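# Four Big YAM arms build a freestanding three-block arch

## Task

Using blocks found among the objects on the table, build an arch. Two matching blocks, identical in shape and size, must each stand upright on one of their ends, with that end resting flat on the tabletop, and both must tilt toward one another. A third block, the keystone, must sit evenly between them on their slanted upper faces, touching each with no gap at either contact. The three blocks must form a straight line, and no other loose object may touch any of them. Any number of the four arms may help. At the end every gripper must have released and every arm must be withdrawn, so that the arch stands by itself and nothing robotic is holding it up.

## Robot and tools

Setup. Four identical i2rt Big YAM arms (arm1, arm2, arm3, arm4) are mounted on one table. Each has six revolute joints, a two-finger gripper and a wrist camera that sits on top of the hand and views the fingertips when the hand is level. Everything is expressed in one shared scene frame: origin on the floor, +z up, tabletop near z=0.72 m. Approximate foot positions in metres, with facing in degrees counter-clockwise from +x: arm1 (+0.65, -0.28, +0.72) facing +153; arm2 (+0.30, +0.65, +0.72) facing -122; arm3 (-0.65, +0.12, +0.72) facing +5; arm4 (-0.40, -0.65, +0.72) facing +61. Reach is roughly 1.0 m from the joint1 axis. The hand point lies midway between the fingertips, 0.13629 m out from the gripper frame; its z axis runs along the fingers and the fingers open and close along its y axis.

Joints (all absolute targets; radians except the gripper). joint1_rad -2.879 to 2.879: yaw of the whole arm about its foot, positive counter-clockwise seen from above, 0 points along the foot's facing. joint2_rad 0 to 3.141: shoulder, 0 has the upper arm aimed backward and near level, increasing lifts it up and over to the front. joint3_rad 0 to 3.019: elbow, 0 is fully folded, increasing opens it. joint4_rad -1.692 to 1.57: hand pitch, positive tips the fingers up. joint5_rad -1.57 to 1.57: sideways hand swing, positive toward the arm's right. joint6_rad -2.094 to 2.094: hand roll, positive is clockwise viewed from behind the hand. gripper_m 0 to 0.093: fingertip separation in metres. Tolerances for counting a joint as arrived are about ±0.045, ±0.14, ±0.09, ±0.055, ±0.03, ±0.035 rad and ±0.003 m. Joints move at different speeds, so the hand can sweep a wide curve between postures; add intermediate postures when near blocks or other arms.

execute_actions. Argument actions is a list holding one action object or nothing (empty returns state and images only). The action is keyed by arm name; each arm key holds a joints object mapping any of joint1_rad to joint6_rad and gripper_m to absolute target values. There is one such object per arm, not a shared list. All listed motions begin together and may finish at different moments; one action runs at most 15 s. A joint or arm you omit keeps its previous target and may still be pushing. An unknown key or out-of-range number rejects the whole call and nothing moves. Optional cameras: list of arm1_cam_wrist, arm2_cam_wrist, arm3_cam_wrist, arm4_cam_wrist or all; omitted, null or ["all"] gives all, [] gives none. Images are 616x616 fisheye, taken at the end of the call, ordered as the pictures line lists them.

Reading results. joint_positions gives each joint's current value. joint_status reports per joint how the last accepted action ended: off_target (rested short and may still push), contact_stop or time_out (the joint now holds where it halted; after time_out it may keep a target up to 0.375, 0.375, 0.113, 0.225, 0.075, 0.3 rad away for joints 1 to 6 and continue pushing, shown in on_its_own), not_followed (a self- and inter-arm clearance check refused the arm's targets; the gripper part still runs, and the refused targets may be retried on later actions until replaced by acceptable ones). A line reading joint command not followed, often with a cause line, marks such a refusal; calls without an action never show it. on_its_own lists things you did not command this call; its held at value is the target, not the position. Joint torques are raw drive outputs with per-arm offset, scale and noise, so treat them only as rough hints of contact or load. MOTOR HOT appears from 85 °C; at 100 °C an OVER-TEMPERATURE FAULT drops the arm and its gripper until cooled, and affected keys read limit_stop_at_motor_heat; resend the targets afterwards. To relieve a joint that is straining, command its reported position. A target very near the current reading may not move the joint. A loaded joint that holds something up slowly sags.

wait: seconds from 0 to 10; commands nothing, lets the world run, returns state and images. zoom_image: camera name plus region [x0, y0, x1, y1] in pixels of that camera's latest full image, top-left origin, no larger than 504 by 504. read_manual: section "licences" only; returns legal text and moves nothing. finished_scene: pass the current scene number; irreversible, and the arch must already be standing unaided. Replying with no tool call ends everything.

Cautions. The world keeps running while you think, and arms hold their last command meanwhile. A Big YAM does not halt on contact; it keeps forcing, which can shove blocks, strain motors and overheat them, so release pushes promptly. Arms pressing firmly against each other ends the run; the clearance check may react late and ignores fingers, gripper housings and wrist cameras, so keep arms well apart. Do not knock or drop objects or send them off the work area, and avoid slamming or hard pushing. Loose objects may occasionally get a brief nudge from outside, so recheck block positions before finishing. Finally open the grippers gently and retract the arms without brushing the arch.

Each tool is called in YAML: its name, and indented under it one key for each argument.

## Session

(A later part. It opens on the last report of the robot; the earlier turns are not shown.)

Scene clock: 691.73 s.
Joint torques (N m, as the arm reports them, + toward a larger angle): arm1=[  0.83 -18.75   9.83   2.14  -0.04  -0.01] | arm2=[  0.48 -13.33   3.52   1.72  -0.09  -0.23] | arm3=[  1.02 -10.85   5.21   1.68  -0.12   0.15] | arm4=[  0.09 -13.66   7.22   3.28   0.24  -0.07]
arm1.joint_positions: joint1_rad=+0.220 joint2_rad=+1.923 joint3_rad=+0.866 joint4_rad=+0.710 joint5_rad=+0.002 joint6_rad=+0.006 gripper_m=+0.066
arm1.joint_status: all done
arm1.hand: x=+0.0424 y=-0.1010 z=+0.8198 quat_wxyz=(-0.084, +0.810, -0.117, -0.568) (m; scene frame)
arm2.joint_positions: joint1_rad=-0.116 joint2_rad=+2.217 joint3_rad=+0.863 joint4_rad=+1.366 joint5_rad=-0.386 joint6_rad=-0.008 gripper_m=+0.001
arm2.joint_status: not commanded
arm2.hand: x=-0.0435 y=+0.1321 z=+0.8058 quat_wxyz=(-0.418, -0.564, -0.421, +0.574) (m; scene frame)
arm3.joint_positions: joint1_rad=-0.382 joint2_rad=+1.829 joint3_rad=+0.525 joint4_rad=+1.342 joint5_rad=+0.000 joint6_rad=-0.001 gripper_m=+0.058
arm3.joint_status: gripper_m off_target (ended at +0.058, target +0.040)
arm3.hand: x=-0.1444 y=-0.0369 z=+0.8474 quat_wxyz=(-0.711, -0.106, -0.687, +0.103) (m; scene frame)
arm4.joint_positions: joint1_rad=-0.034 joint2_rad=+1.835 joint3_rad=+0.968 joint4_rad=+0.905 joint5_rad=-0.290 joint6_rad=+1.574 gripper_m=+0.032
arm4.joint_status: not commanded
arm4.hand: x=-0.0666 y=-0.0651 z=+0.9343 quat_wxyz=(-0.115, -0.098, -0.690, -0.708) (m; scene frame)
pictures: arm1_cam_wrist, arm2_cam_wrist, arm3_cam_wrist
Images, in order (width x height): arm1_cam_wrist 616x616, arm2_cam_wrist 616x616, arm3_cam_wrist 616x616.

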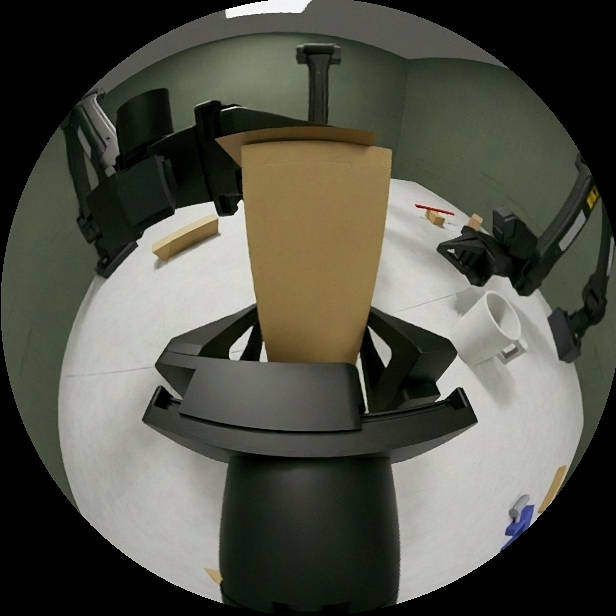

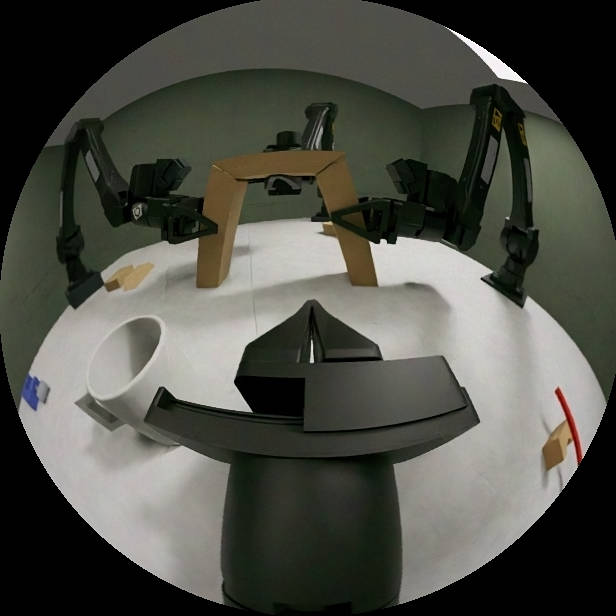

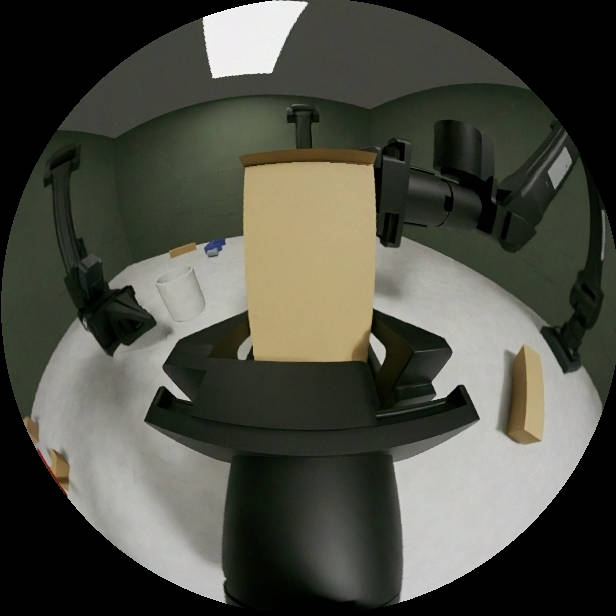

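execute_actions:
  actions:
    - {"arm1": {"joints": {"joint1_rad": 0.217, "joint6_rad": 0.022, "gripper_m": 0.04}}}
  cameras: ["arm1_cam_wrist"]

execute_actions:
  actions:
    - {"arm4": {"joints": {"joint2_rad": 1.775}}}
  cameras: ["arm1_cam_wrist", "arm2_cam_wrist"]

Scene clock: 694.63 s.
Joint torques (N m, as the arm reports them, + toward a larger angle): arm1=[  1.58 -18.75   9.87   2.06  -0.09   0.2 ] | arm2=[  0.11 -13.73   3.62   1.71  -0.12  -0.13] | arm3=[  0.96 -10.51   5.32   1.65  -0.1    0.15] | arm4=[ -0.01 -13.66   7.18   3.27   0.22  -0.08]
arm1.joint_positions: joint1_rad=+0.219 joint2_rad=+1.923 joint3_rad=+0.866 joint4_rad=+0.711 joint5_rad=+0.003 joint6_rad=+0.009 gripper_m=+0.059
arm1.joint_status: gripper_m off_target (ended at +0.059, target +0.040); the others done
arm1.hand: x=+0.0425 y=-0.1003 z=+0.8201 quat_wxyz=(-0.084, +0.810, -0.119, -0.569) (m; scene frame)
arm2.joint_positions: joint1_rad=-0.116 joint2_rad=+2.217 joint3_rad=+0.863 joint4_rad=+1.366 joint5_rad=-0.386 joint6_rad=-0.008 gripper_m=+0.001
arm2.joint_status: not commanded
arm2.hand: x=-0.0435 y=+0.1321 z=+0.8058 quat_wxyz=(-0.418, -0.564, -0.421, +0.574) (m; scene frame)
arm3.joint_positions: joint1_rad=-0.382 joint2_rad=+1.829 joint3_rad=+0.525 joint4_rad=+1.342 joint5_rad=+0.000 joint6_rad=-0.001 gripper_m=+0.058
arm3.joint_status: not commanded
arm3.hand: x=-0.1444 y=-0.0369 z=+0.8474 quat_wxyz=(-0.711, -0.106, -0.687, +0.103) (m; scene frame)
arm4.joint_positions: joint1_rad=-0.034 joint2_rad=+1.835 joint3_rad=+0.968 joint4_rad=+0.905 joint5_rad=-0.290 joint6_rad=+1.574 gripper_m=+0.032
arm4.joint_status: not commanded
arm4.hand: x=-0.0666 y=-0.0651 z=+0.9343 quat_wxyz=(-0.115, -0.098, -0.690, -0.708) (m; scene frame)
pictures: arm1_cam_wrist
Images, in order (width x height): arm1_cam_wrist 616x616.

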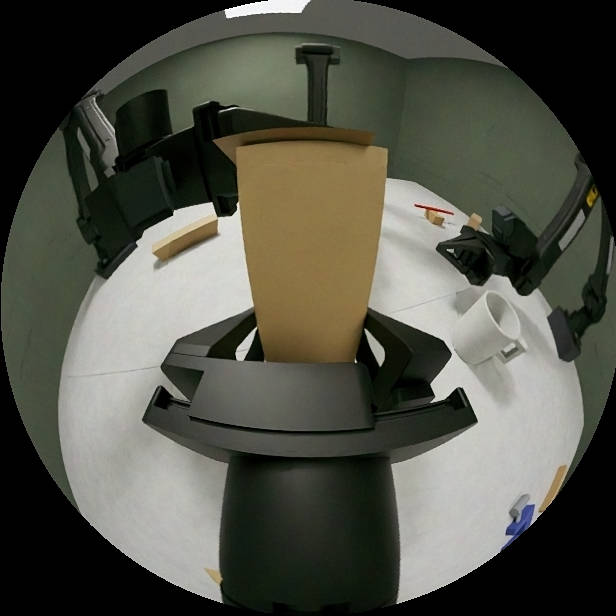

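Scene clock: 695.47 s.
Joint torques (N m, as the arm reports them, + toward a larger angle): arm1=[  1.46 -18.89   9.87   2.01  -0.08   0.21] | arm2=[ -0.63 -13.61   3.68   1.43  -0.13  -0.21] | arm3=[  0.67 -10.54   5.38   1.61  -0.09   0.12] | arm4=[  0.04 -16.84   7.32   3.21   0.24  -0.07]
arm1.joint_positions: joint1_rad=+0.219 joint2_rad=+1.923 joint3_rad=+0.866 joint4_rad=+0.711 joint5_rad=+0.003 joint6_rad=+0.009 gripper_m=+0.059
arm1.joint_status: not commanded
arm1.hand: x=+0.0425 y=-0.1003 z=+0.8201 quat_wxyz=(-0.084, +0.810, -0.119, -0.569) (m; scene frame)
arm2.joint_positions: joint1_rad=-0.116 joint2_rad=+2.217 joint3_rad=+0.863 joint4_rad=+1.366 joint5_rad=-0.386 joint6_rad=-0.008 gripper_m=+0.001
arm2.joint_status: not commanded
arm2.hand: x=-0.0435 y=+0.1321 z=+0.8058 quat_wxyz=(-0.418, -0.564, -0.421, +0.574) (m; scene frame)
arm3.joint_positions: joint1_rad=-0.382 joint2_rad=+1.829 joint3_rad=+0.525 joint4_rad=+1.342 joint5_rad=+0.000 joint6_rad=-0.001 gripper_m=+0.058
arm3.joint_status: not commanded
arm3.hand: x=-0.1444 y=-0.0369 z=+0.8474 quat_wxyz=(-0.711, -0.106, -0.687, +0.103) (m; scene frame)
arm4.joint_positions: joint1_rad=-0.034 joint2_rad=+1.808 joint3_rad=+0.968 joint4_rad=+0.905 joint5_rad=-0.290 joint6_rad=+1.574 gripper_m=+0.032
arm4.joint_status: all done
arm4.hand: x=-0.0679 y=-0.0665 z=+0.9519 quat_wxyz=(-0.119, -0.094, -0.681, -0.716) (m; scene frame)
pictures: arm1_cam_wrist, arm2_cam_wrist
Images, in order (width x height): arm1_cam_wrist 616x616, arm2_cam_wrist 616x616.

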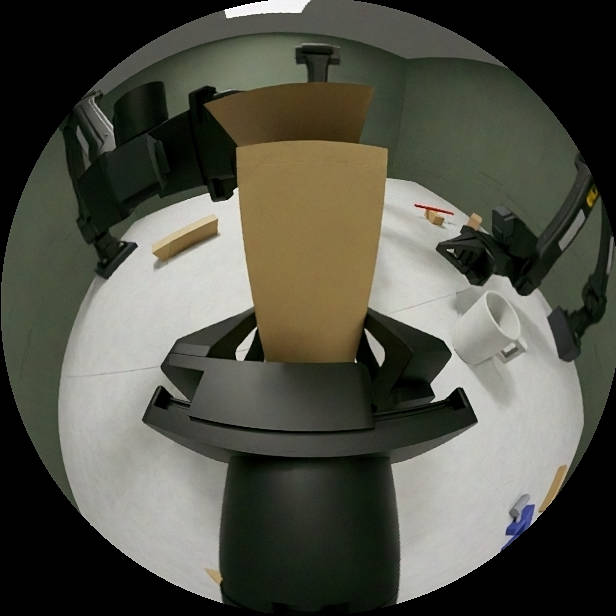

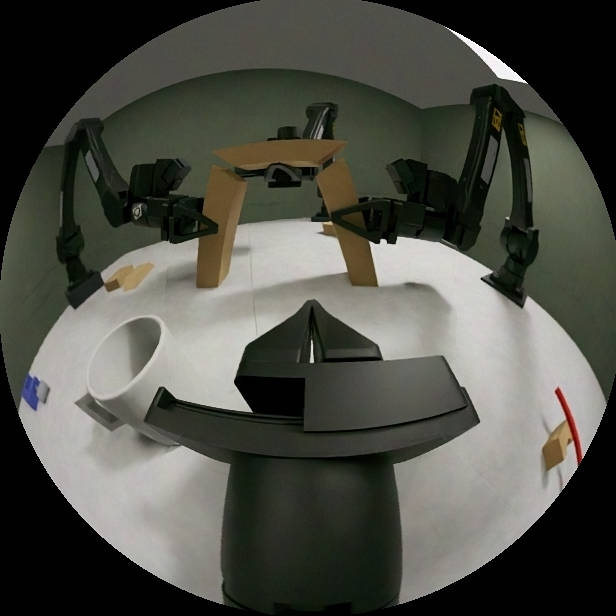

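execute_actions:
  actions:
    - {"arm1": {"joints": {"joint2_rad": 1.87, "joint4_rad": 0.75}}}
  cameras: ["arm1_cam_wrist", "arm2_cam_wrist"]

zoom_image:
  camera: "arm2_cam_wrist"
  region: [180, 120, 400, 300]

Scene clock: 705.13 s.
Joint torques (N m, as the arm reports them, + toward a larger angle): arm1=[  2.19 -24.18   9.83   2.8   -0.06   0.17] | arm2=[  0.66 -13.51   3.43   1.49  -0.1   -0.13] | arm3=[  0.53 -10.27   5.28   1.69  -0.08   0.18] | arm4=[  0.   -16.75   7.35   3.27   0.23  -0.07]
arm1.joint_positions: joint1_rad=+0.219 joint2_rad=+1.922 joint3_rad=+0.866 joint4_rad=+0.714 joint5_rad=+0.003 joint6_rad=+0.009 gripper_m=+0.059
arm1.joint_status: all done
arm1.hand: x=+0.0421 y=-0.1003 z=+0.8216 quat_wxyz=(-0.084, +0.808, -0.118, -0.571) (m; scene frame)
arm2.joint_positions: joint1_rad=-0.116 joint2_rad=+2.217 joint3_rad=+0.863 joint4_rad=+1.366 joint5_rad=-0.386 joint6_rad=-0.008 gripper_m=+0.001
arm2.joint_status: not commanded
arm2.hand: x=-0.0435 y=+0.1321 z=+0.8058 quat_wxyz=(-0.418, -0.564, -0.421, +0.574) (m; scene frame)
arm3.joint_positions: joint1_rad=-0.382 joint2_rad=+1.829 joint3_rad=+0.525 joint4_rad=+1.342 joint5_rad=+0.000 joint6_rad=-0.001 gripper_m=+0.058
arm3.joint_status: not commanded
arm3.hand: x=-0.1444 y=-0.0369 z=+0.8474 quat_wxyz=(-0.711, -0.106, -0.687, +0.103) (m; scene frame)
arm4.joint_positions: joint1_rad=-0.034 joint2_rad=+1.808 joint3_rad=+0.968 joint4_rad=+0.905 joint5_rad=-0.290 joint6_rad=+1.574 gripper_m=+0.032
arm4.joint_status: not commanded
arm4.hand: x=-0.0679 y=-0.0665 z=+0.9519 quat_wxyz=(-0.119, -0.094, -0.681, -0.716) (m; scene frame)
pictures: arm1_cam_wrist, arm2_cam_wrist
Images, in order (width x height): arm1_cam_wrist 616x616, arm2_cam_wrist 616x616.

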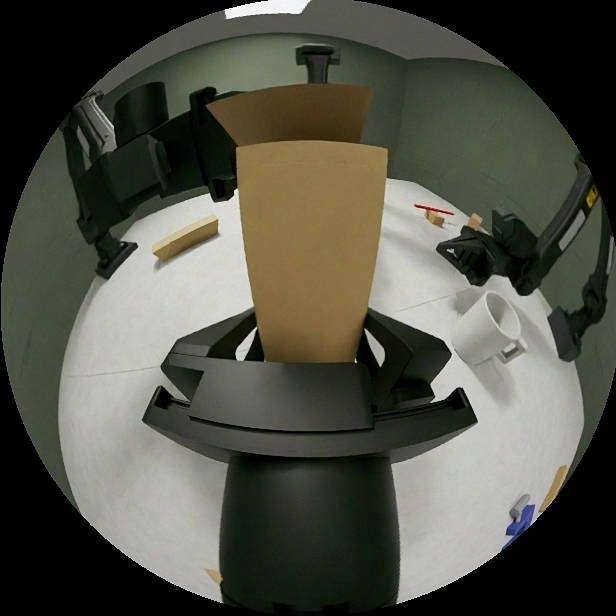

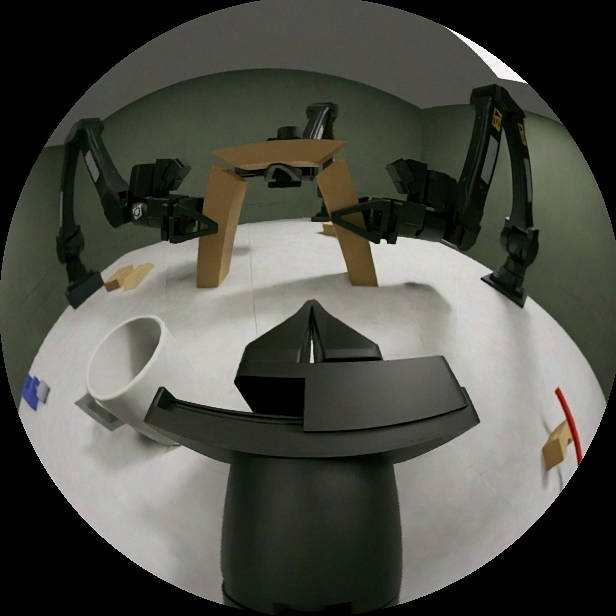

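Region (180, 120, 400, 300) of arm2_cam_wrist's 616x616 image, scaled by 2.291, with more detail than that image has; it fills the top 412 rows of this view, and the rest is white.

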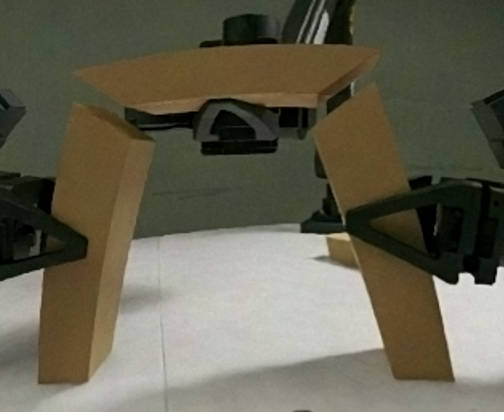

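execute_actions:
  actions:
    - {"arm1": {"joints": {"joint2_rad": 1.853}}}
  cameras: ["arm2_cam_wrist"]

zoom_image:
  camera: "arm2_cam_wrist"
  region: [180, 120, 400, 300]

Scene clock: 708.23 s.
Joint torques (N m, as the arm reports them, + toward a larger angle): arm1=[  1.81 -24.4    9.96   2.82  -0.07   0.18] | arm2=[  0.36 -13.63   3.41   1.77  -0.1   -0.17] | arm3=[  0.74 -10.45   5.35   1.5   -0.13   0.15] | arm4=[  0.03 -16.73   7.35   3.24   0.24  -0.07]
arm1.joint_positions: joint1_rad=+0.219 joint2_rad=+1.899 joint3_rad=+0.866 joint4_rad=+0.714 joint5_rad=+0.003 joint6_rad=+0.009 gripper_m=+0.059
arm1.joint_status: all done
arm1.hand: x=+0.0404 y=-0.0999 z=+0.8357 quat_wxyz=(-0.085, +0.802, -0.117, -0.580) (m; scene frame)
arm2.joint_positions: joint1_rad=-0.116 joint2_rad=+2.217 joint3_rad=+0.863 joint4_rad=+1.366 joint5_rad=-0.386 joint6_rad=-0.008 gripper_m=+0.001
arm2.joint_status: not commanded
arm2.hand: x=-0.0435 y=+0.1321 z=+0.8058 quat_wxyz=(-0.418, -0.564, -0.421, +0.574) (m; scene frame)
arm3.joint_positions: joint1_rad=-0.382 joint2_rad=+1.829 joint3_rad=+0.525 joint4_rad=+1.342 joint5_rad=+0.000 joint6_rad=-0.001 gripper_m=+0.058
arm3.joint_status: not commanded
arm3.hand: x=-0.1444 y=-0.0369 z=+0.8474 quat_wxyz=(-0.711, -0.106, -0.687, +0.103) (m; scene frame)
arm4.joint_positions: joint1_rad=-0.034 joint2_rad=+1.808 joint3_rad=+0.968 joint4_rad=+0.905 joint5_rad=-0.290 joint6_rad=+1.574 gripper_m=+0.032
arm4.joint_status: not commanded
arm4.hand: x=-0.0679 y=-0.0665 z=+0.9519 quat_wxyz=(-0.119, -0.094, -0.681, -0.716) (m; scene frame)
pictures: arm2_cam_wrist
Images, in order (width x height): arm2_cam_wrist 616x616.

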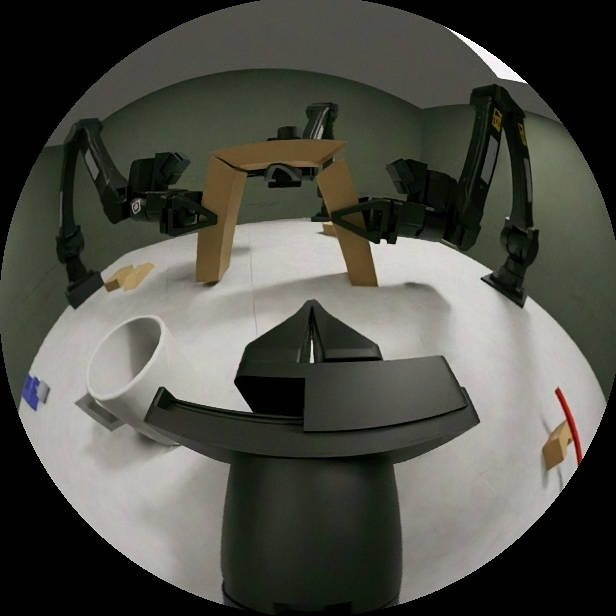

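Region (180, 120, 400, 300) of arm2_cam_wrist's 616x616 image, scaled by 2.291, with more detail than that image has; it fills the top 412 rows of this view, and the rest is white.

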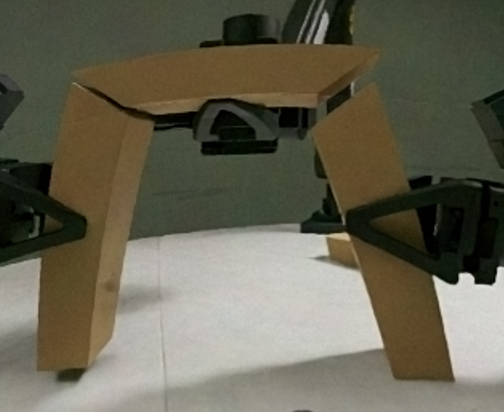

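execute_actions:
  actions:
    - {"arm1": {"joints": {"joint1_rad": 0.24, "joint3_rad": 0.85}}}
  cameras: ["arm1_cam_wrist", "arm2_cam_wrist"]

zoom_image:
  camera: "arm2_cam_wrist"
  region: [180, 120, 400, 300]

Scene clock: 711.93 s.
Joint torques (N m, as the arm reports them, + toward a larger angle): arm1=[  2.72 -22.84   7.86   2.68  -0.07   0.18] | arm2=[  0.28 -13.72   3.57   1.45  -0.13  -0.12] | arm3=[  1.12 -10.69   5.33   1.62  -0.12   0.17] | arm4=[ -0.01 -16.73   7.36   3.26   0.23  -0.07]
arm1.joint_positions: joint1_rad=+0.229 joint2_rad=+1.898 joint3_rad=+0.837 joint4_rad=+0.714 joint5_rad=+0.002 joint6_rad=+0.009 gripper_m=+0.059
arm1.joint_status: all done
arm1.hand: x=+0.0500 y=-0.1092 z=+0.8243 quat_wxyz=(-0.081, +0.810, -0.114, -0.569) (m; scene frame)
arm2.joint_positions: joint1_rad=-0.116 joint2_rad=+2.217 joint3_rad=+0.863 joint4_rad=+1.366 joint5_rad=-0.386 joint6_rad=-0.008 gripper_m=+0.001
arm2.joint_status: not commanded
arm2.hand: x=-0.0435 y=+0.1321 z=+0.8058 quat_wxyz=(-0.418, -0.564, -0.421, +0.574) (m; scene frame)
arm3.joint_positions: joint1_rad=-0.382 joint2_rad=+1.829 joint3_rad=+0.525 joint4_rad=+1.342 joint5_rad=+0.000 joint6_rad=-0.001 gripper_m=+0.058
arm3.joint_status: not commanded
arm3.hand: x=-0.1444 y=-0.0369 z=+0.8474 quat_wxyz=(-0.711, -0.106, -0.687, +0.103) (m; scene frame)
arm4.joint_positions: joint1_rad=-0.034 joint2_rad=+1.808 joint3_rad=+0.968 joint4_rad=+0.905 joint5_rad=-0.290 joint6_rad=+1.574 gripper_m=+0.032
arm4.joint_status: not commanded
arm4.hand: x=-0.0679 y=-0.0665 z=+0.9519 quat_wxyz=(-0.119, -0.094, -0.681, -0.716) (m; scene frame)
pictures: arm1_cam_wrist, arm2_cam_wrist
Images, in order (width x height): arm1_cam_wrist 616x616, arm2_cam_wrist 616x616.

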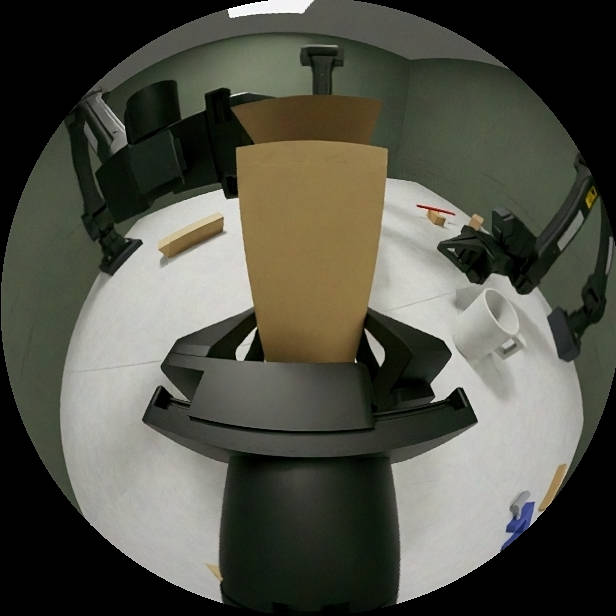

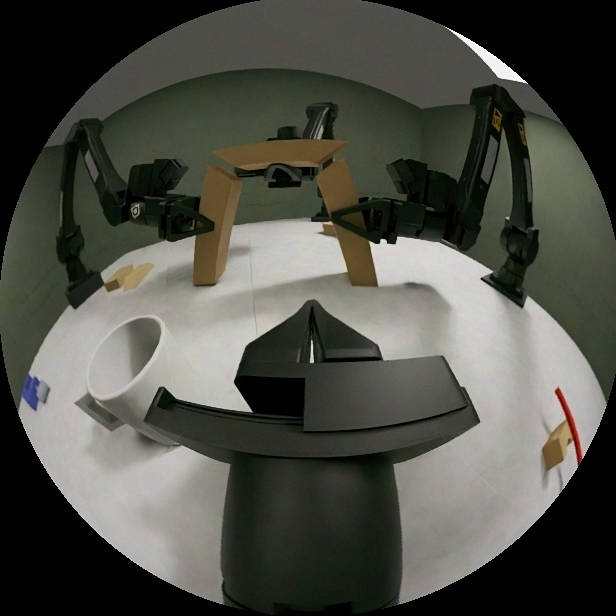

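Region (180, 120, 400, 300) of arm2_cam_wrist's 616x616 image, scaled by 2.291, with more detail than that image has; it fills the top 412 rows of this view, and the rest is white.

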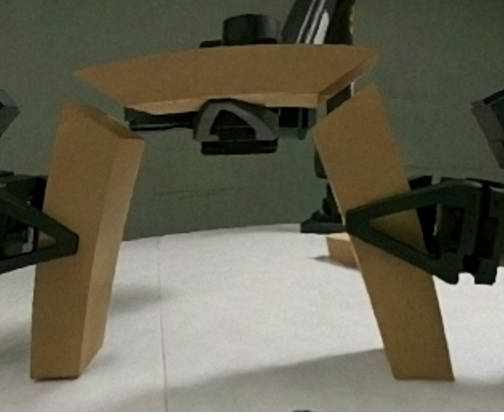

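execute_actions:
  actions:
    - {"arm1": {"joints": {"joint1_rad": 0.243, "joint2_rad": 1.903, "joint4_rad": 0.762}}}
  cameras: ["arm1_cam_wrist", "arm2_cam_wrist"]

zoom_image:
  camera: "arm2_cam_wrist"
  region: [180, 120, 400, 300]

Scene clock: 717.83 s.
Joint torques (N m, as the arm reports them, + toward a larger angle): arm1=[  3.22 -18.59   7.8    3.03  -0.05   0.19] | arm2=[  0.7  -12.52   3.55   1.59  -0.15  -0.18] | arm3=[  0.61 -10.81   5.21   1.74  -0.11   0.16] | arm4=[  0.08 -16.84   7.35   3.27   0.23  -0.07]
arm1.joint_positions: joint1_rad=+0.230 joint2_rad=+1.898 joint3_rad=+0.837 joint4_rad=+0.720 joint5_rad=+0.002 joint6_rad=+0.009 gripper_m=+0.059
arm1.joint_status: all done
arm1.hand: x=+0.0494 y=-0.1095 z=+0.8255 quat_wxyz=(-0.081, +0.809, -0.114, -0.571) (m; scene frame)
arm2.joint_positions: joint1_rad=-0.116 joint2_rad=+2.217 joint3_rad=+0.863 joint4_rad=+1.366 joint5_rad=-0.386 joint6_rad=-0.008 gripper_m=+0.001
arm2.joint_status: not commanded
arm2.hand: x=-0.0435 y=+0.1321 z=+0.8058 quat_wxyz=(-0.418, -0.564, -0.421, +0.574) (m; scene frame)
arm3.joint_positions: joint1_rad=-0.382 joint2_rad=+1.829 joint3_rad=+0.525 joint4_rad=+1.342 joint5_rad=+0.000 joint6_rad=-0.001 gripper_m=+0.058
arm3.joint_status: not commanded
arm3.hand: x=-0.1444 y=-0.0369 z=+0.8474 quat_wxyz=(-0.711, -0.106, -0.687, +0.103) (m; scene frame)
arm4.joint_positions: joint1_rad=-0.034 joint2_rad=+1.808 joint3_rad=+0.968 joint4_rad=+0.905 joint5_rad=-0.290 joint6_rad=+1.574 gripper_m=+0.032
arm4.joint_status: not commanded
arm4.hand: x=-0.0679 y=-0.0665 z=+0.9519 quat_wxyz=(-0.119, -0.094, -0.681, -0.716) (m; scene frame)
pictures: arm1_cam_wrist, arm2_cam_wrist
Images, in order (width x height): arm1_cam_wrist 616x616, arm2_cam_wrist 616x616.

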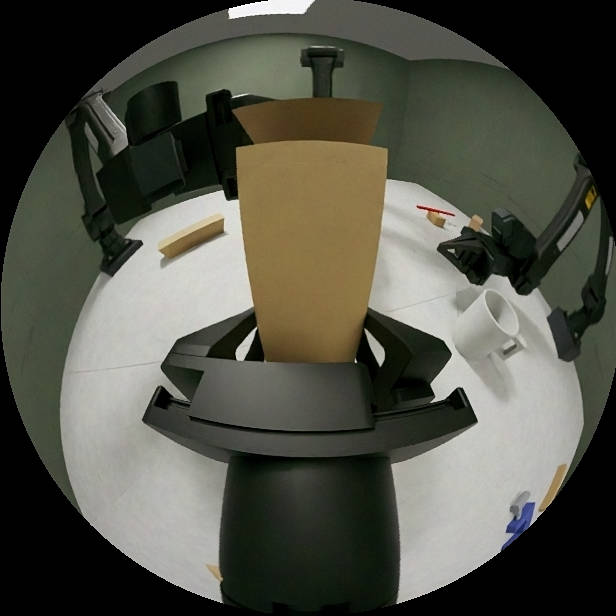

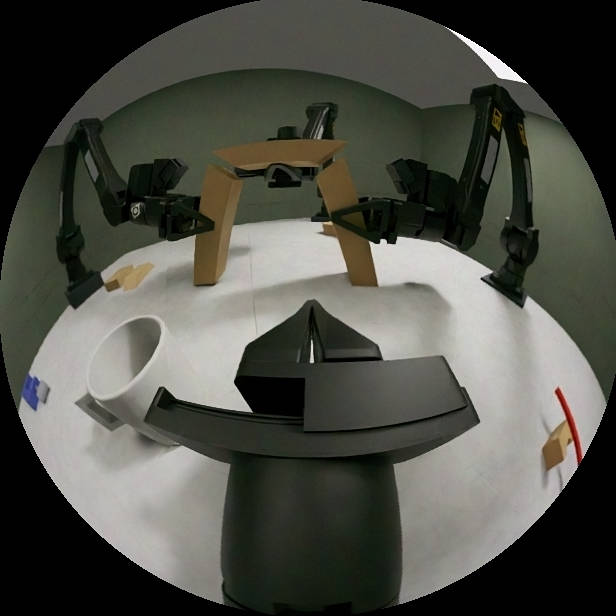

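Region (180, 120, 400, 300) of arm2_cam_wrist's 616x616 image, scaled by 2.291, with more detail than that image has; it fills the top 412 rows of this view, and the rest is white.

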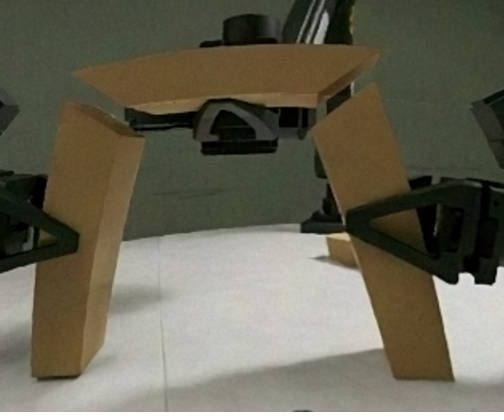

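execute_actions:
  actions:
    - {"arm1": {"joints": {"joint1_rad": 0.23, "joint2_rad": 1.916}}, "arm4": {"joints": {"joint1_rad": -0.052}}}
  cameras: ["arm2_cam_wrist"]

zoom_image:
  camera: "arm2_cam_wrist"
  region: [180, 120, 400, 300]

Scene clock: 723.13 s.
Joint torques (N m, as the arm reports them, + toward a larger angle): arm1=[  1.77 -17.92   7.76   2.72  -0.02   0.2 ] | arm2=[  0.2  -13.63   3.42   1.76  -0.12  -0.18] | arm3=[  0.91 -10.78   5.14   1.61  -0.13   0.11] | arm4=[ -0.67 -16.75   7.38   3.24   0.23  -0.07]
arm1.joint_positions: joint1_rad=+0.230 joint2_rad=+1.908 joint3_rad=+0.837 joint4_rad=+0.726 joint5_rad=+0.002 joint6_rad=+0.009 gripper_m=+0.059
arm1.joint_status: all done
arm1.hand: x=+0.0497 y=-0.1096 z=+0.8209 quat_wxyz=(-0.081, +0.810, -0.114, -0.570) (m; scene frame)
arm2.joint_positions: joint1_rad=-0.116 joint2_rad=+2.217 joint3_rad=+0.863 joint4_rad=+1.366 joint5_rad=-0.386 joint6_rad=-0.008 gripper_m=+0.001
arm2.joint_status: not commanded
arm2.hand: x=-0.0435 y=+0.1321 z=+0.8058 quat_wxyz=(-0.418, -0.564, -0.421, +0.574) (m; scene frame)
arm3.joint_positions: joint1_rad=-0.382 joint2_rad=+1.829 joint3_rad=+0.525 joint4_rad=+1.342 joint5_rad=+0.000 joint6_rad=-0.001 gripper_m=+0.058
arm3.joint_status: not commanded
arm3.hand: x=-0.1444 y=-0.0369 z=+0.8474 quat_wxyz=(-0.711, -0.106, -0.687, +0.103) (m; scene frame)
arm4.joint_positions: joint1_rad=-0.045 joint2_rad=+1.808 joint3_rad=+0.968 joint4_rad=+0.905 joint5_rad=-0.290 joint6_rad=+1.574 gripper_m=+0.032
arm4.joint_status: all done
arm4.hand: x=-0.0619 y=-0.0700 z=+0.9520 quat_wxyz=(-0.123, -0.098, -0.681, -0.715) (m; scene frame)
pictures: arm2_cam_wrist
Images, in order (width x height): arm2_cam_wrist 616x616.

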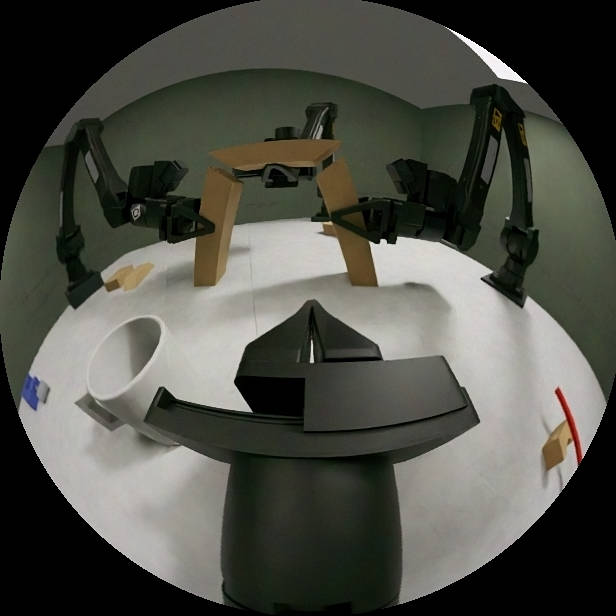

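Region (180, 120, 400, 300) of arm2_cam_wrist's 616x616 image, scaled by 2.291, with more detail than that image has; it fills the top 412 rows of this view, and the rest is white.

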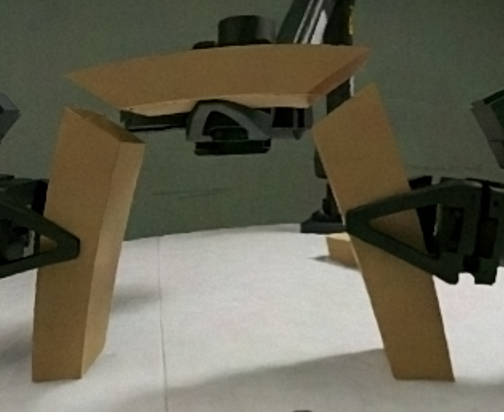

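execute_actions:
  actions:
    - {"arm4": {"joints": {"joint1_rad": -0.045, "joint2_rad": 1.832, "joint5_rad": -0.306}}}

zoom_image:
  camera: "arm2_cam_wrist"
  region: [190, 110, 370, 220]

Scene clock: 727.30 s.
Joint torques (N m, as the arm reports them, + toward a larger angle): arm1=[  1.62 -18.12   7.87   2.74  -0.04   0.19] | arm2=[ -0.01 -14.12   3.82   1.58  -0.12  -0.23] | arm3=[  0.65 -10.55   5.22   1.69  -0.12   0.15] | arm4=[  0.17 -14.94   7.17   3.26  -0.16  -0.07]
arm1.joint_positions: joint1_rad=+0.230 joint2_rad=+1.908 joint3_rad=+0.837 joint4_rad=+0.726 joint5_rad=+0.002 joint6_rad=+0.009 gripper_m=+0.059
arm1.joint_status: not commanded
arm1.hand: x=+0.0497 y=-0.1096 z=+0.8209 quat_wxyz=(-0.081, +0.810, -0.114, -0.570) (m; scene frame)
arm2.joint_positions: joint1_rad=-0.116 joint2_rad=+2.217 joint3_rad=+0.863 joint4_rad=+1.366 joint5_rad=-0.386 joint6_rad=-0.008 gripper_m=+0.001
arm2.joint_status: not commanded
arm2.hand: x=-0.0435 y=+0.1321 z=+0.8058 quat_wxyz=(-0.418, -0.564, -0.421, +0.574) (m; scene frame)
arm3.joint_positions: joint1_rad=-0.382 joint2_rad=+1.829 joint3_rad=+0.525 joint4_rad=+1.342 joint5_rad=+0.000 joint6_rad=-0.001 gripper_m=+0.058
arm3.joint_status: not commanded
arm3.hand: x=-0.1444 y=-0.0369 z=+0.8474 quat_wxyz=(-0.711, -0.106, -0.687, +0.103) (m; scene frame)
arm4.joint_positions: joint1_rad=-0.045 joint2_rad=+1.839 joint3_rad=+0.968 joint4_rad=+0.905 joint5_rad=-0.301 joint6_rad=+1.574 gripper_m=+0.032
arm4.joint_status: all done
arm4.hand: x=-0.0624 y=-0.0678 z=+0.9316 quat_wxyz=(-0.114, -0.098, -0.692, -0.706) (m; scene frame)
pictures: arm1_cam_wrist, arm2_cam_wrist, arm3_cam_wrist, arm4_cam_wrist
Images, in order (width x height): arm1_cam_wrist 616x616, arm2_cam_wrist 616x616, arm3_cam_wrist 616x616, arm4_cam_wrist 616x616.

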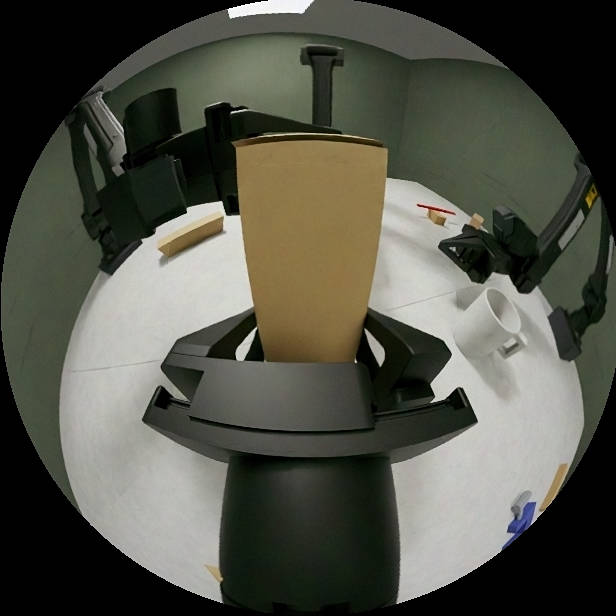

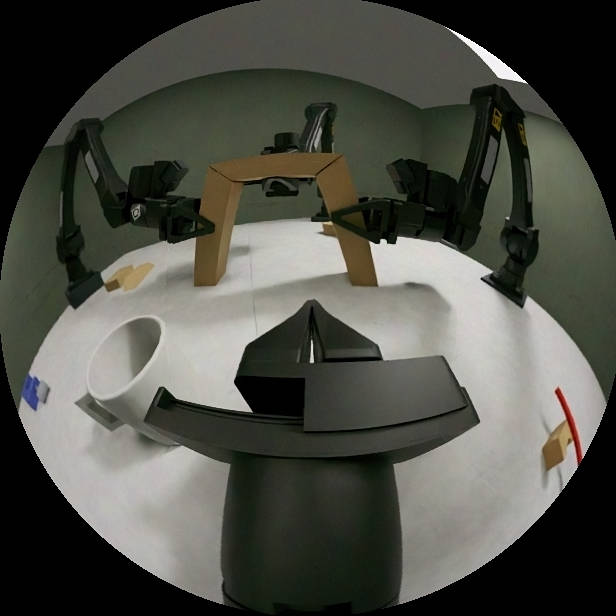

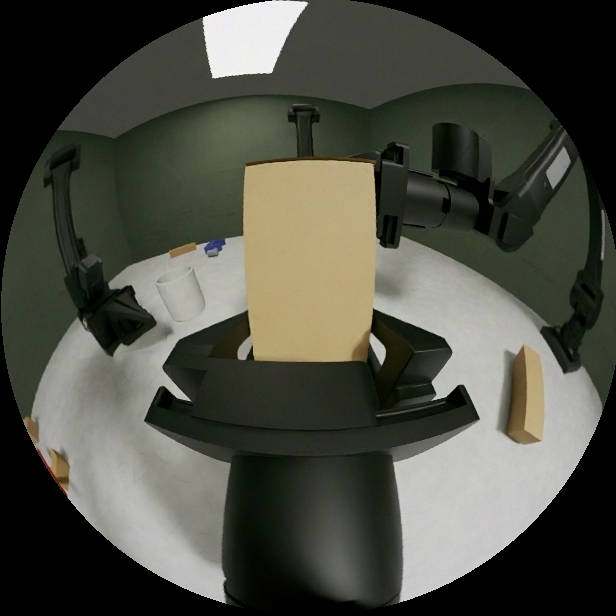

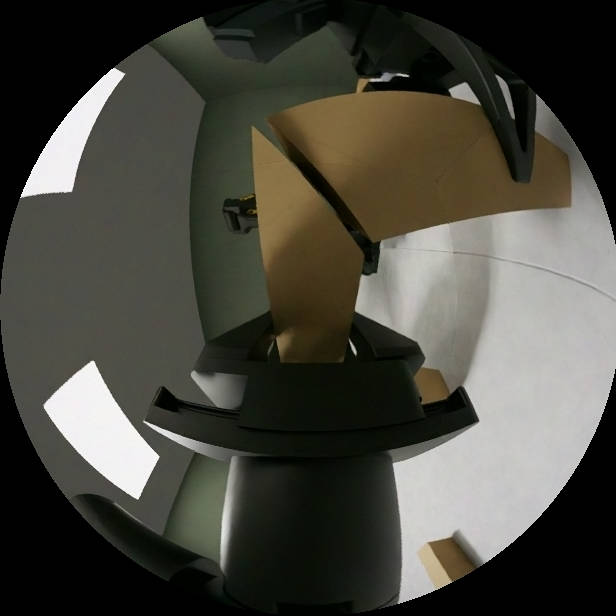

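Region (190, 110, 370, 220) of arm2_cam_wrist's 616x616 image, scaled by 2.800, with more detail than that image has.

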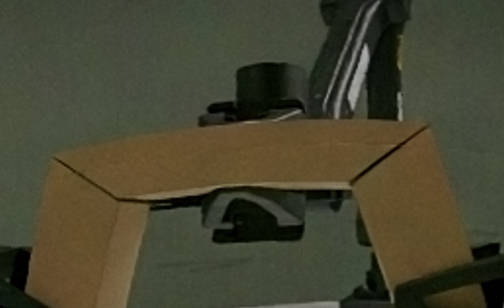

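execute_actions:
  actions:
    - {"arm4": {"joints": {"gripper_m": 0.05}}}

zoom_image:
  camera: "arm2_cam_wrist"
  region: [190, 110, 370, 220]

Scene clock: 730.60 s.
Joint torques (N m, as the arm reports them, + toward a larger angle): arm1=[  2.   -18.28   7.73   2.73  -0.05   0.19] | arm2=[ -0.48 -13.36   3.57   1.78  -0.11  -0.15] | arm3=[  0.62 -10.28   5.46   1.54  -0.1    0.15] | arm4=[  0.01 -15.02   7.14   3.09  -0.15  -0.07]
arm1.joint_positions: joint1_rad=+0.230 joint2_rad=+1.908 joint3_rad=+0.837 joint4_rad=+0.726 joint5_rad=+0.002 joint6_rad=+0.010 gripper_m=+0.059
arm1.joint_status: not commanded
arm1.hand: x=+0.0497 y=-0.1096 z=+0.8209 quat_wxyz=(-0.081, +0.810, -0.114, -0.570) (m; scene frame)
arm2.joint_positions: joint1_rad=-0.116 joint2_rad=+2.217 joint3_rad=+0.863 joint4_rad=+1.366 joint5_rad=-0.386 joint6_rad=-0.008 gripper_m=+0.001
arm2.joint_status: not commanded
arm2.hand: x=-0.0435 y=+0.1321 z=+0.8058 quat_wxyz=(-0.418, -0.564, -0.421, +0.574) (m; scene frame)
arm3.joint_positions: joint1_rad=-0.382 joint2_rad=+1.829 joint3_rad=+0.525 joint4_rad=+1.342 joint5_rad=+0.000 joint6_rad=-0.001 gripper_m=+0.058
arm3.joint_status: not commanded
arm3.hand: x=-0.1444 y=-0.0369 z=+0.8474 quat_wxyz=(-0.711, -0.106, -0.687, +0.103) (m; scene frame)
arm4.joint_positions: joint1_rad=-0.045 joint2_rad=+1.839 joint3_rad=+0.968 joint4_rad=+0.909 joint5_rad=-0.301 joint6_rad=+1.575 gripper_m=+0.050
arm4.joint_status: all done
arm4.hand: x=-0.0624 y=-0.0678 z=+0.9325 quat_wxyz=(-0.114, -0.098, -0.691, -0.707) (m; scene frame)
pictures: arm1_cam_wrist, arm2_cam_wrist, arm3_cam_wrist, arm4_cam_wrist
Images, in order (width x height): arm1_cam_wrist 616x616, arm2_cam_wrist 616x616, arm3_cam_wrist 616x616, arm4_cam_wrist 616x616.

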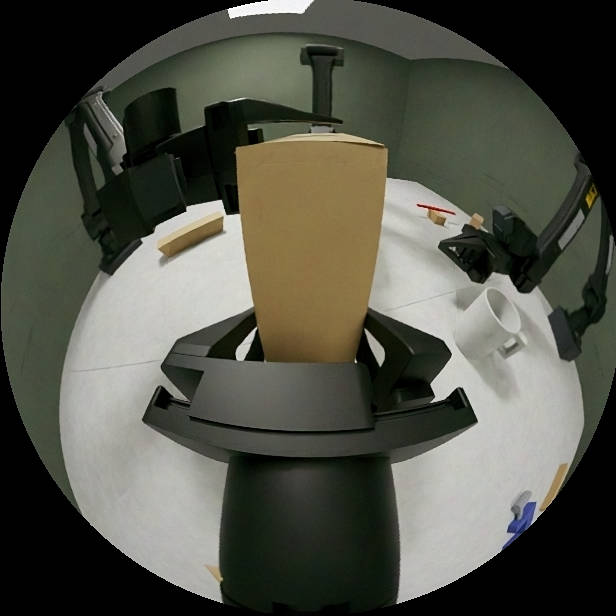

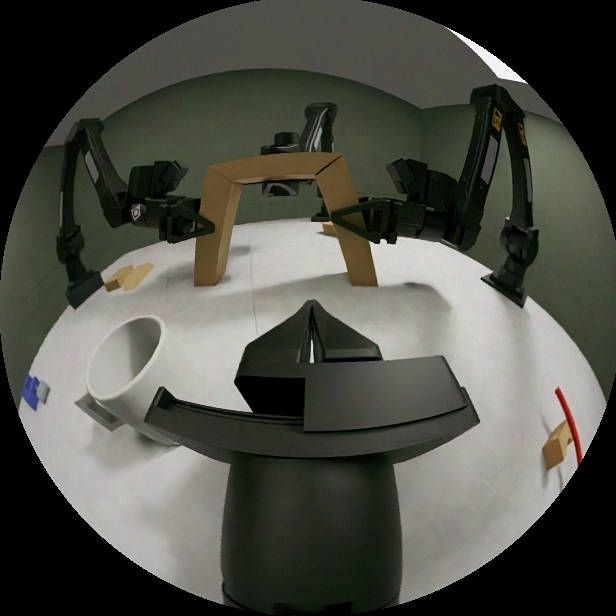

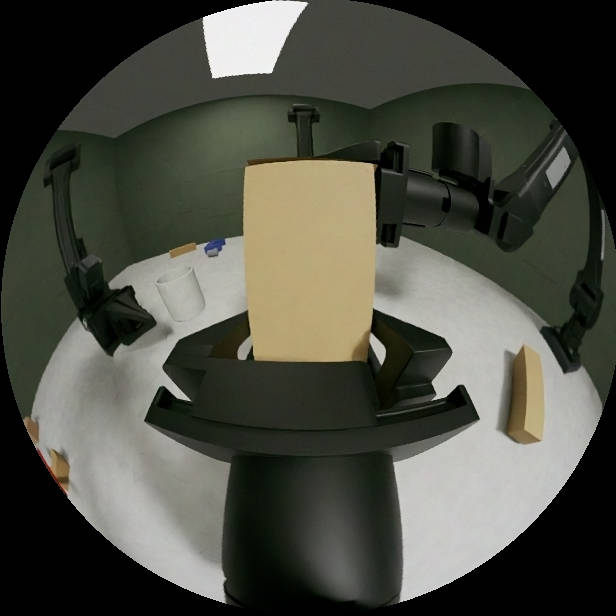

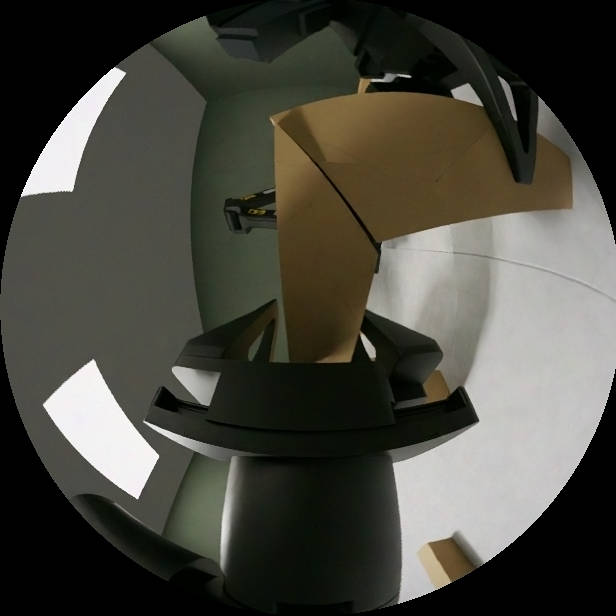

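Region (190, 110, 370, 220) of arm2_cam_wrist's 616x616 image, scaled by 2.800, with more detail than that image has.

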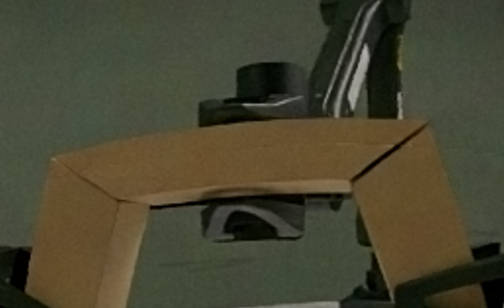

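zoom_image:
  camera: "arm2_cam_wrist"
  region: [300, 140, 360, 190]

zoom_image:
  camera: "arm3_cam_wrist"
  region: [230, 130, 400, 200]

Region (300, 140, 360, 190) of arm2_cam_wrist's 616x616 image, scaled by 8.400, with more detail than that image has.

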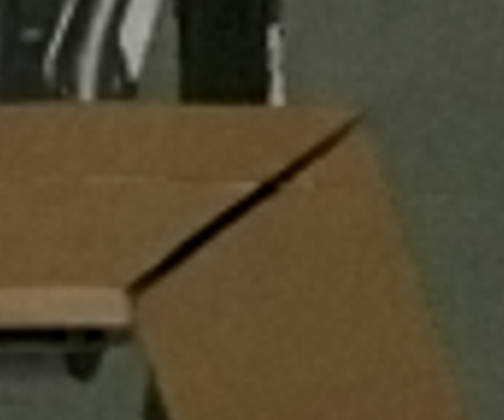

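Region (230, 130, 400, 200) of arm3_cam_wrist's 616x616 image, scaled by 2.965, with more detail than that image has; it fills the top 208 rows of this view, and the rest is white.

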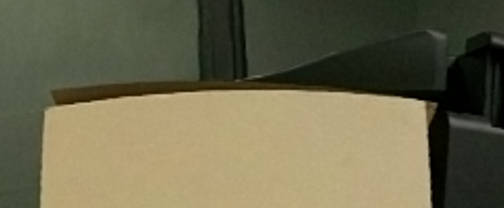

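execute_actions:
  actions:
    - {"arm4": {"joints": {"gripper_m": 0.015}}}
  cameras: []

execute_actions:
  actions:
    - {"arm4": {"joints": {"joint2_rad": 1.77}}, "arm1": {"joints": {"joint2_rad": 1.848}}}
  cameras: ["arm2_cam_wrist"]

Scene clock: 772.33 s.
Joint torques (N m, as the arm reports them, + toward a larger angle): arm1=[  2.13 -17.91   7.68   2.72  -0.05   0.16] | arm2=[ -0.3  -12.66   3.52   1.85  -0.19  -0.16] | arm3=[  0.77 -10.57   5.18   1.55  -0.1    0.17] | arm4=[ -0.11 -14.72   7.19   3.07  -0.14  -0.08]
arm1.joint_positions: joint1_rad=+0.230 joint2_rad=+1.908 joint3_rad=+0.837 joint4_rad=+0.726 joint5_rad=+0.002 joint6_rad=+0.010 gripper_m=+0.059
arm1.joint_status: not commanded
arm1.hand: x=+0.0497 y=-0.1096 z=+0.8209 quat_wxyz=(-0.081, +0.810, -0.114, -0.570) (m; scene frame)
arm2.joint_positions: joint1_rad=-0.116 joint2_rad=+2.217 joint3_rad=+0.863 joint4_rad=+1.366 joint5_rad=-0.386 joint6_rad=-0.008 gripper_m=+0.001
arm2.joint_status: not commanded
arm2.hand: x=-0.0435 y=+0.1321 z=+0.8058 quat_wxyz=(-0.418, -0.564, -0.421, +0.574) (m; scene frame)
arm3.joint_positions: joint1_rad=-0.382 joint2_rad=+1.829 joint3_rad=+0.525 joint4_rad=+1.342 joint5_rad=+0.000 joint6_rad=-0.001 gripper_m=+0.058
arm3.joint_status: not commanded
arm3.hand: x=-0.1444 y=-0.0369 z=+0.8474 quat_wxyz=(-0.711, -0.106, -0.687, +0.103) (m; scene frame)
arm4.joint_positions: joint1_rad=-0.045 joint2_rad=+1.839 joint3_rad=+0.968 joint4_rad=+0.910 joint5_rad=-0.302 joint6_rad=+1.575 gripper_m=+0.032
arm4.joint_status: gripper_m off_target (ended at +0.032, target +0.015)
arm4.hand: x=-0.0625 y=-0.0678 z=+0.9326 quat_wxyz=(-0.114, -0.098, -0.690, -0.708) (m; scene frame)
pictures: none
No camera images: the call's "cameras" was empty. Leave "cameras" out to get every camera's image.

Scene clock: 773.13 s.
Joint torques (N m, as the arm reports them, + toward a larger angle): arm1=[  2.17 -23.74   7.78   2.72  -0.03   0.16] | arm2=[ -0.55 -14.     3.4    1.62  -0.14  -0.16] | arm3=[  0.45 -10.64   5.32   1.55  -0.11   0.13] | arm4=[  0.08 -16.5    7.45   3.02  -0.13  -0.09]
arm1.joint_positions: joint1_rad=+0.230 joint2_rad=+1.897 joint3_rad=+0.837 joint4_rad=+0.726 joint5_rad=+0.002 joint6_rad=+0.010 gripper_m=+0.059
arm1.joint_status: all done
arm1.hand: x=+0.0489 y=-0.1094 z=+0.8276 quat_wxyz=(-0.081, +0.807, -0.114, -0.574) (m; scene frame)
arm2.joint_positions: joint1_rad=-0.116 joint2_rad=+2.217 joint3_rad=+0.863 joint4_rad=+1.366 joint5_rad=-0.386 joint6_rad=-0.008 gripper_m=+0.001
arm2.joint_status: not commanded
arm2.hand: x=-0.0435 y=+0.1321 z=+0.8058 quat_wxyz=(-0.418, -0.564, -0.421, +0.574) (m; scene frame)
arm3.joint_positions: joint1_rad=-0.382 joint2_rad=+1.829 joint3_rad=+0.525 joint4_rad=+1.342 joint5_rad=+0.000 joint6_rad=-0.001 gripper_m=+0.058
arm3.joint_status: not commanded
arm3.hand: x=-0.1444 y=-0.0369 z=+0.8474 quat_wxyz=(-0.711, -0.106, -0.687, +0.103) (m; scene frame)
arm4.joint_positions: joint1_rad=-0.045 joint2_rad=+1.799 joint3_rad=+0.968 joint4_rad=+0.910 joint5_rad=-0.302 joint6_rad=+1.575 gripper_m=+0.032
arm4.joint_status: all done
arm4.hand: x=-0.0645 y=-0.0700 z=+0.9586 quat_wxyz=(-0.120, -0.092, -0.677, -0.720) (m; scene frame)
pictures: arm2_cam_wrist
Images, in order (width x height): arm2_cam_wrist 616x616.

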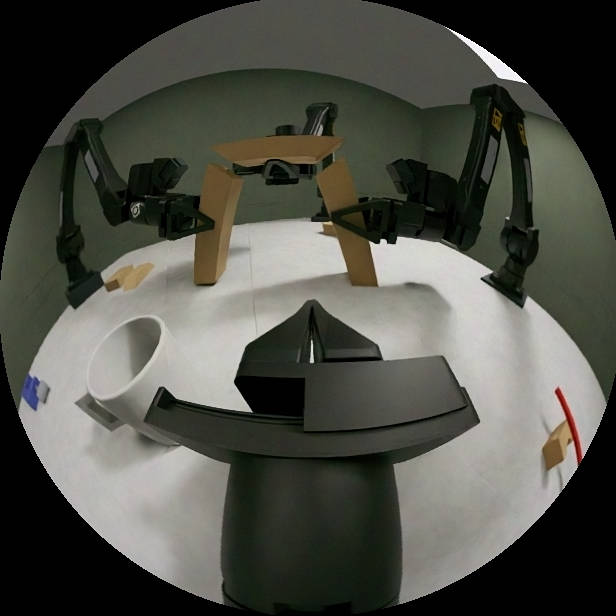

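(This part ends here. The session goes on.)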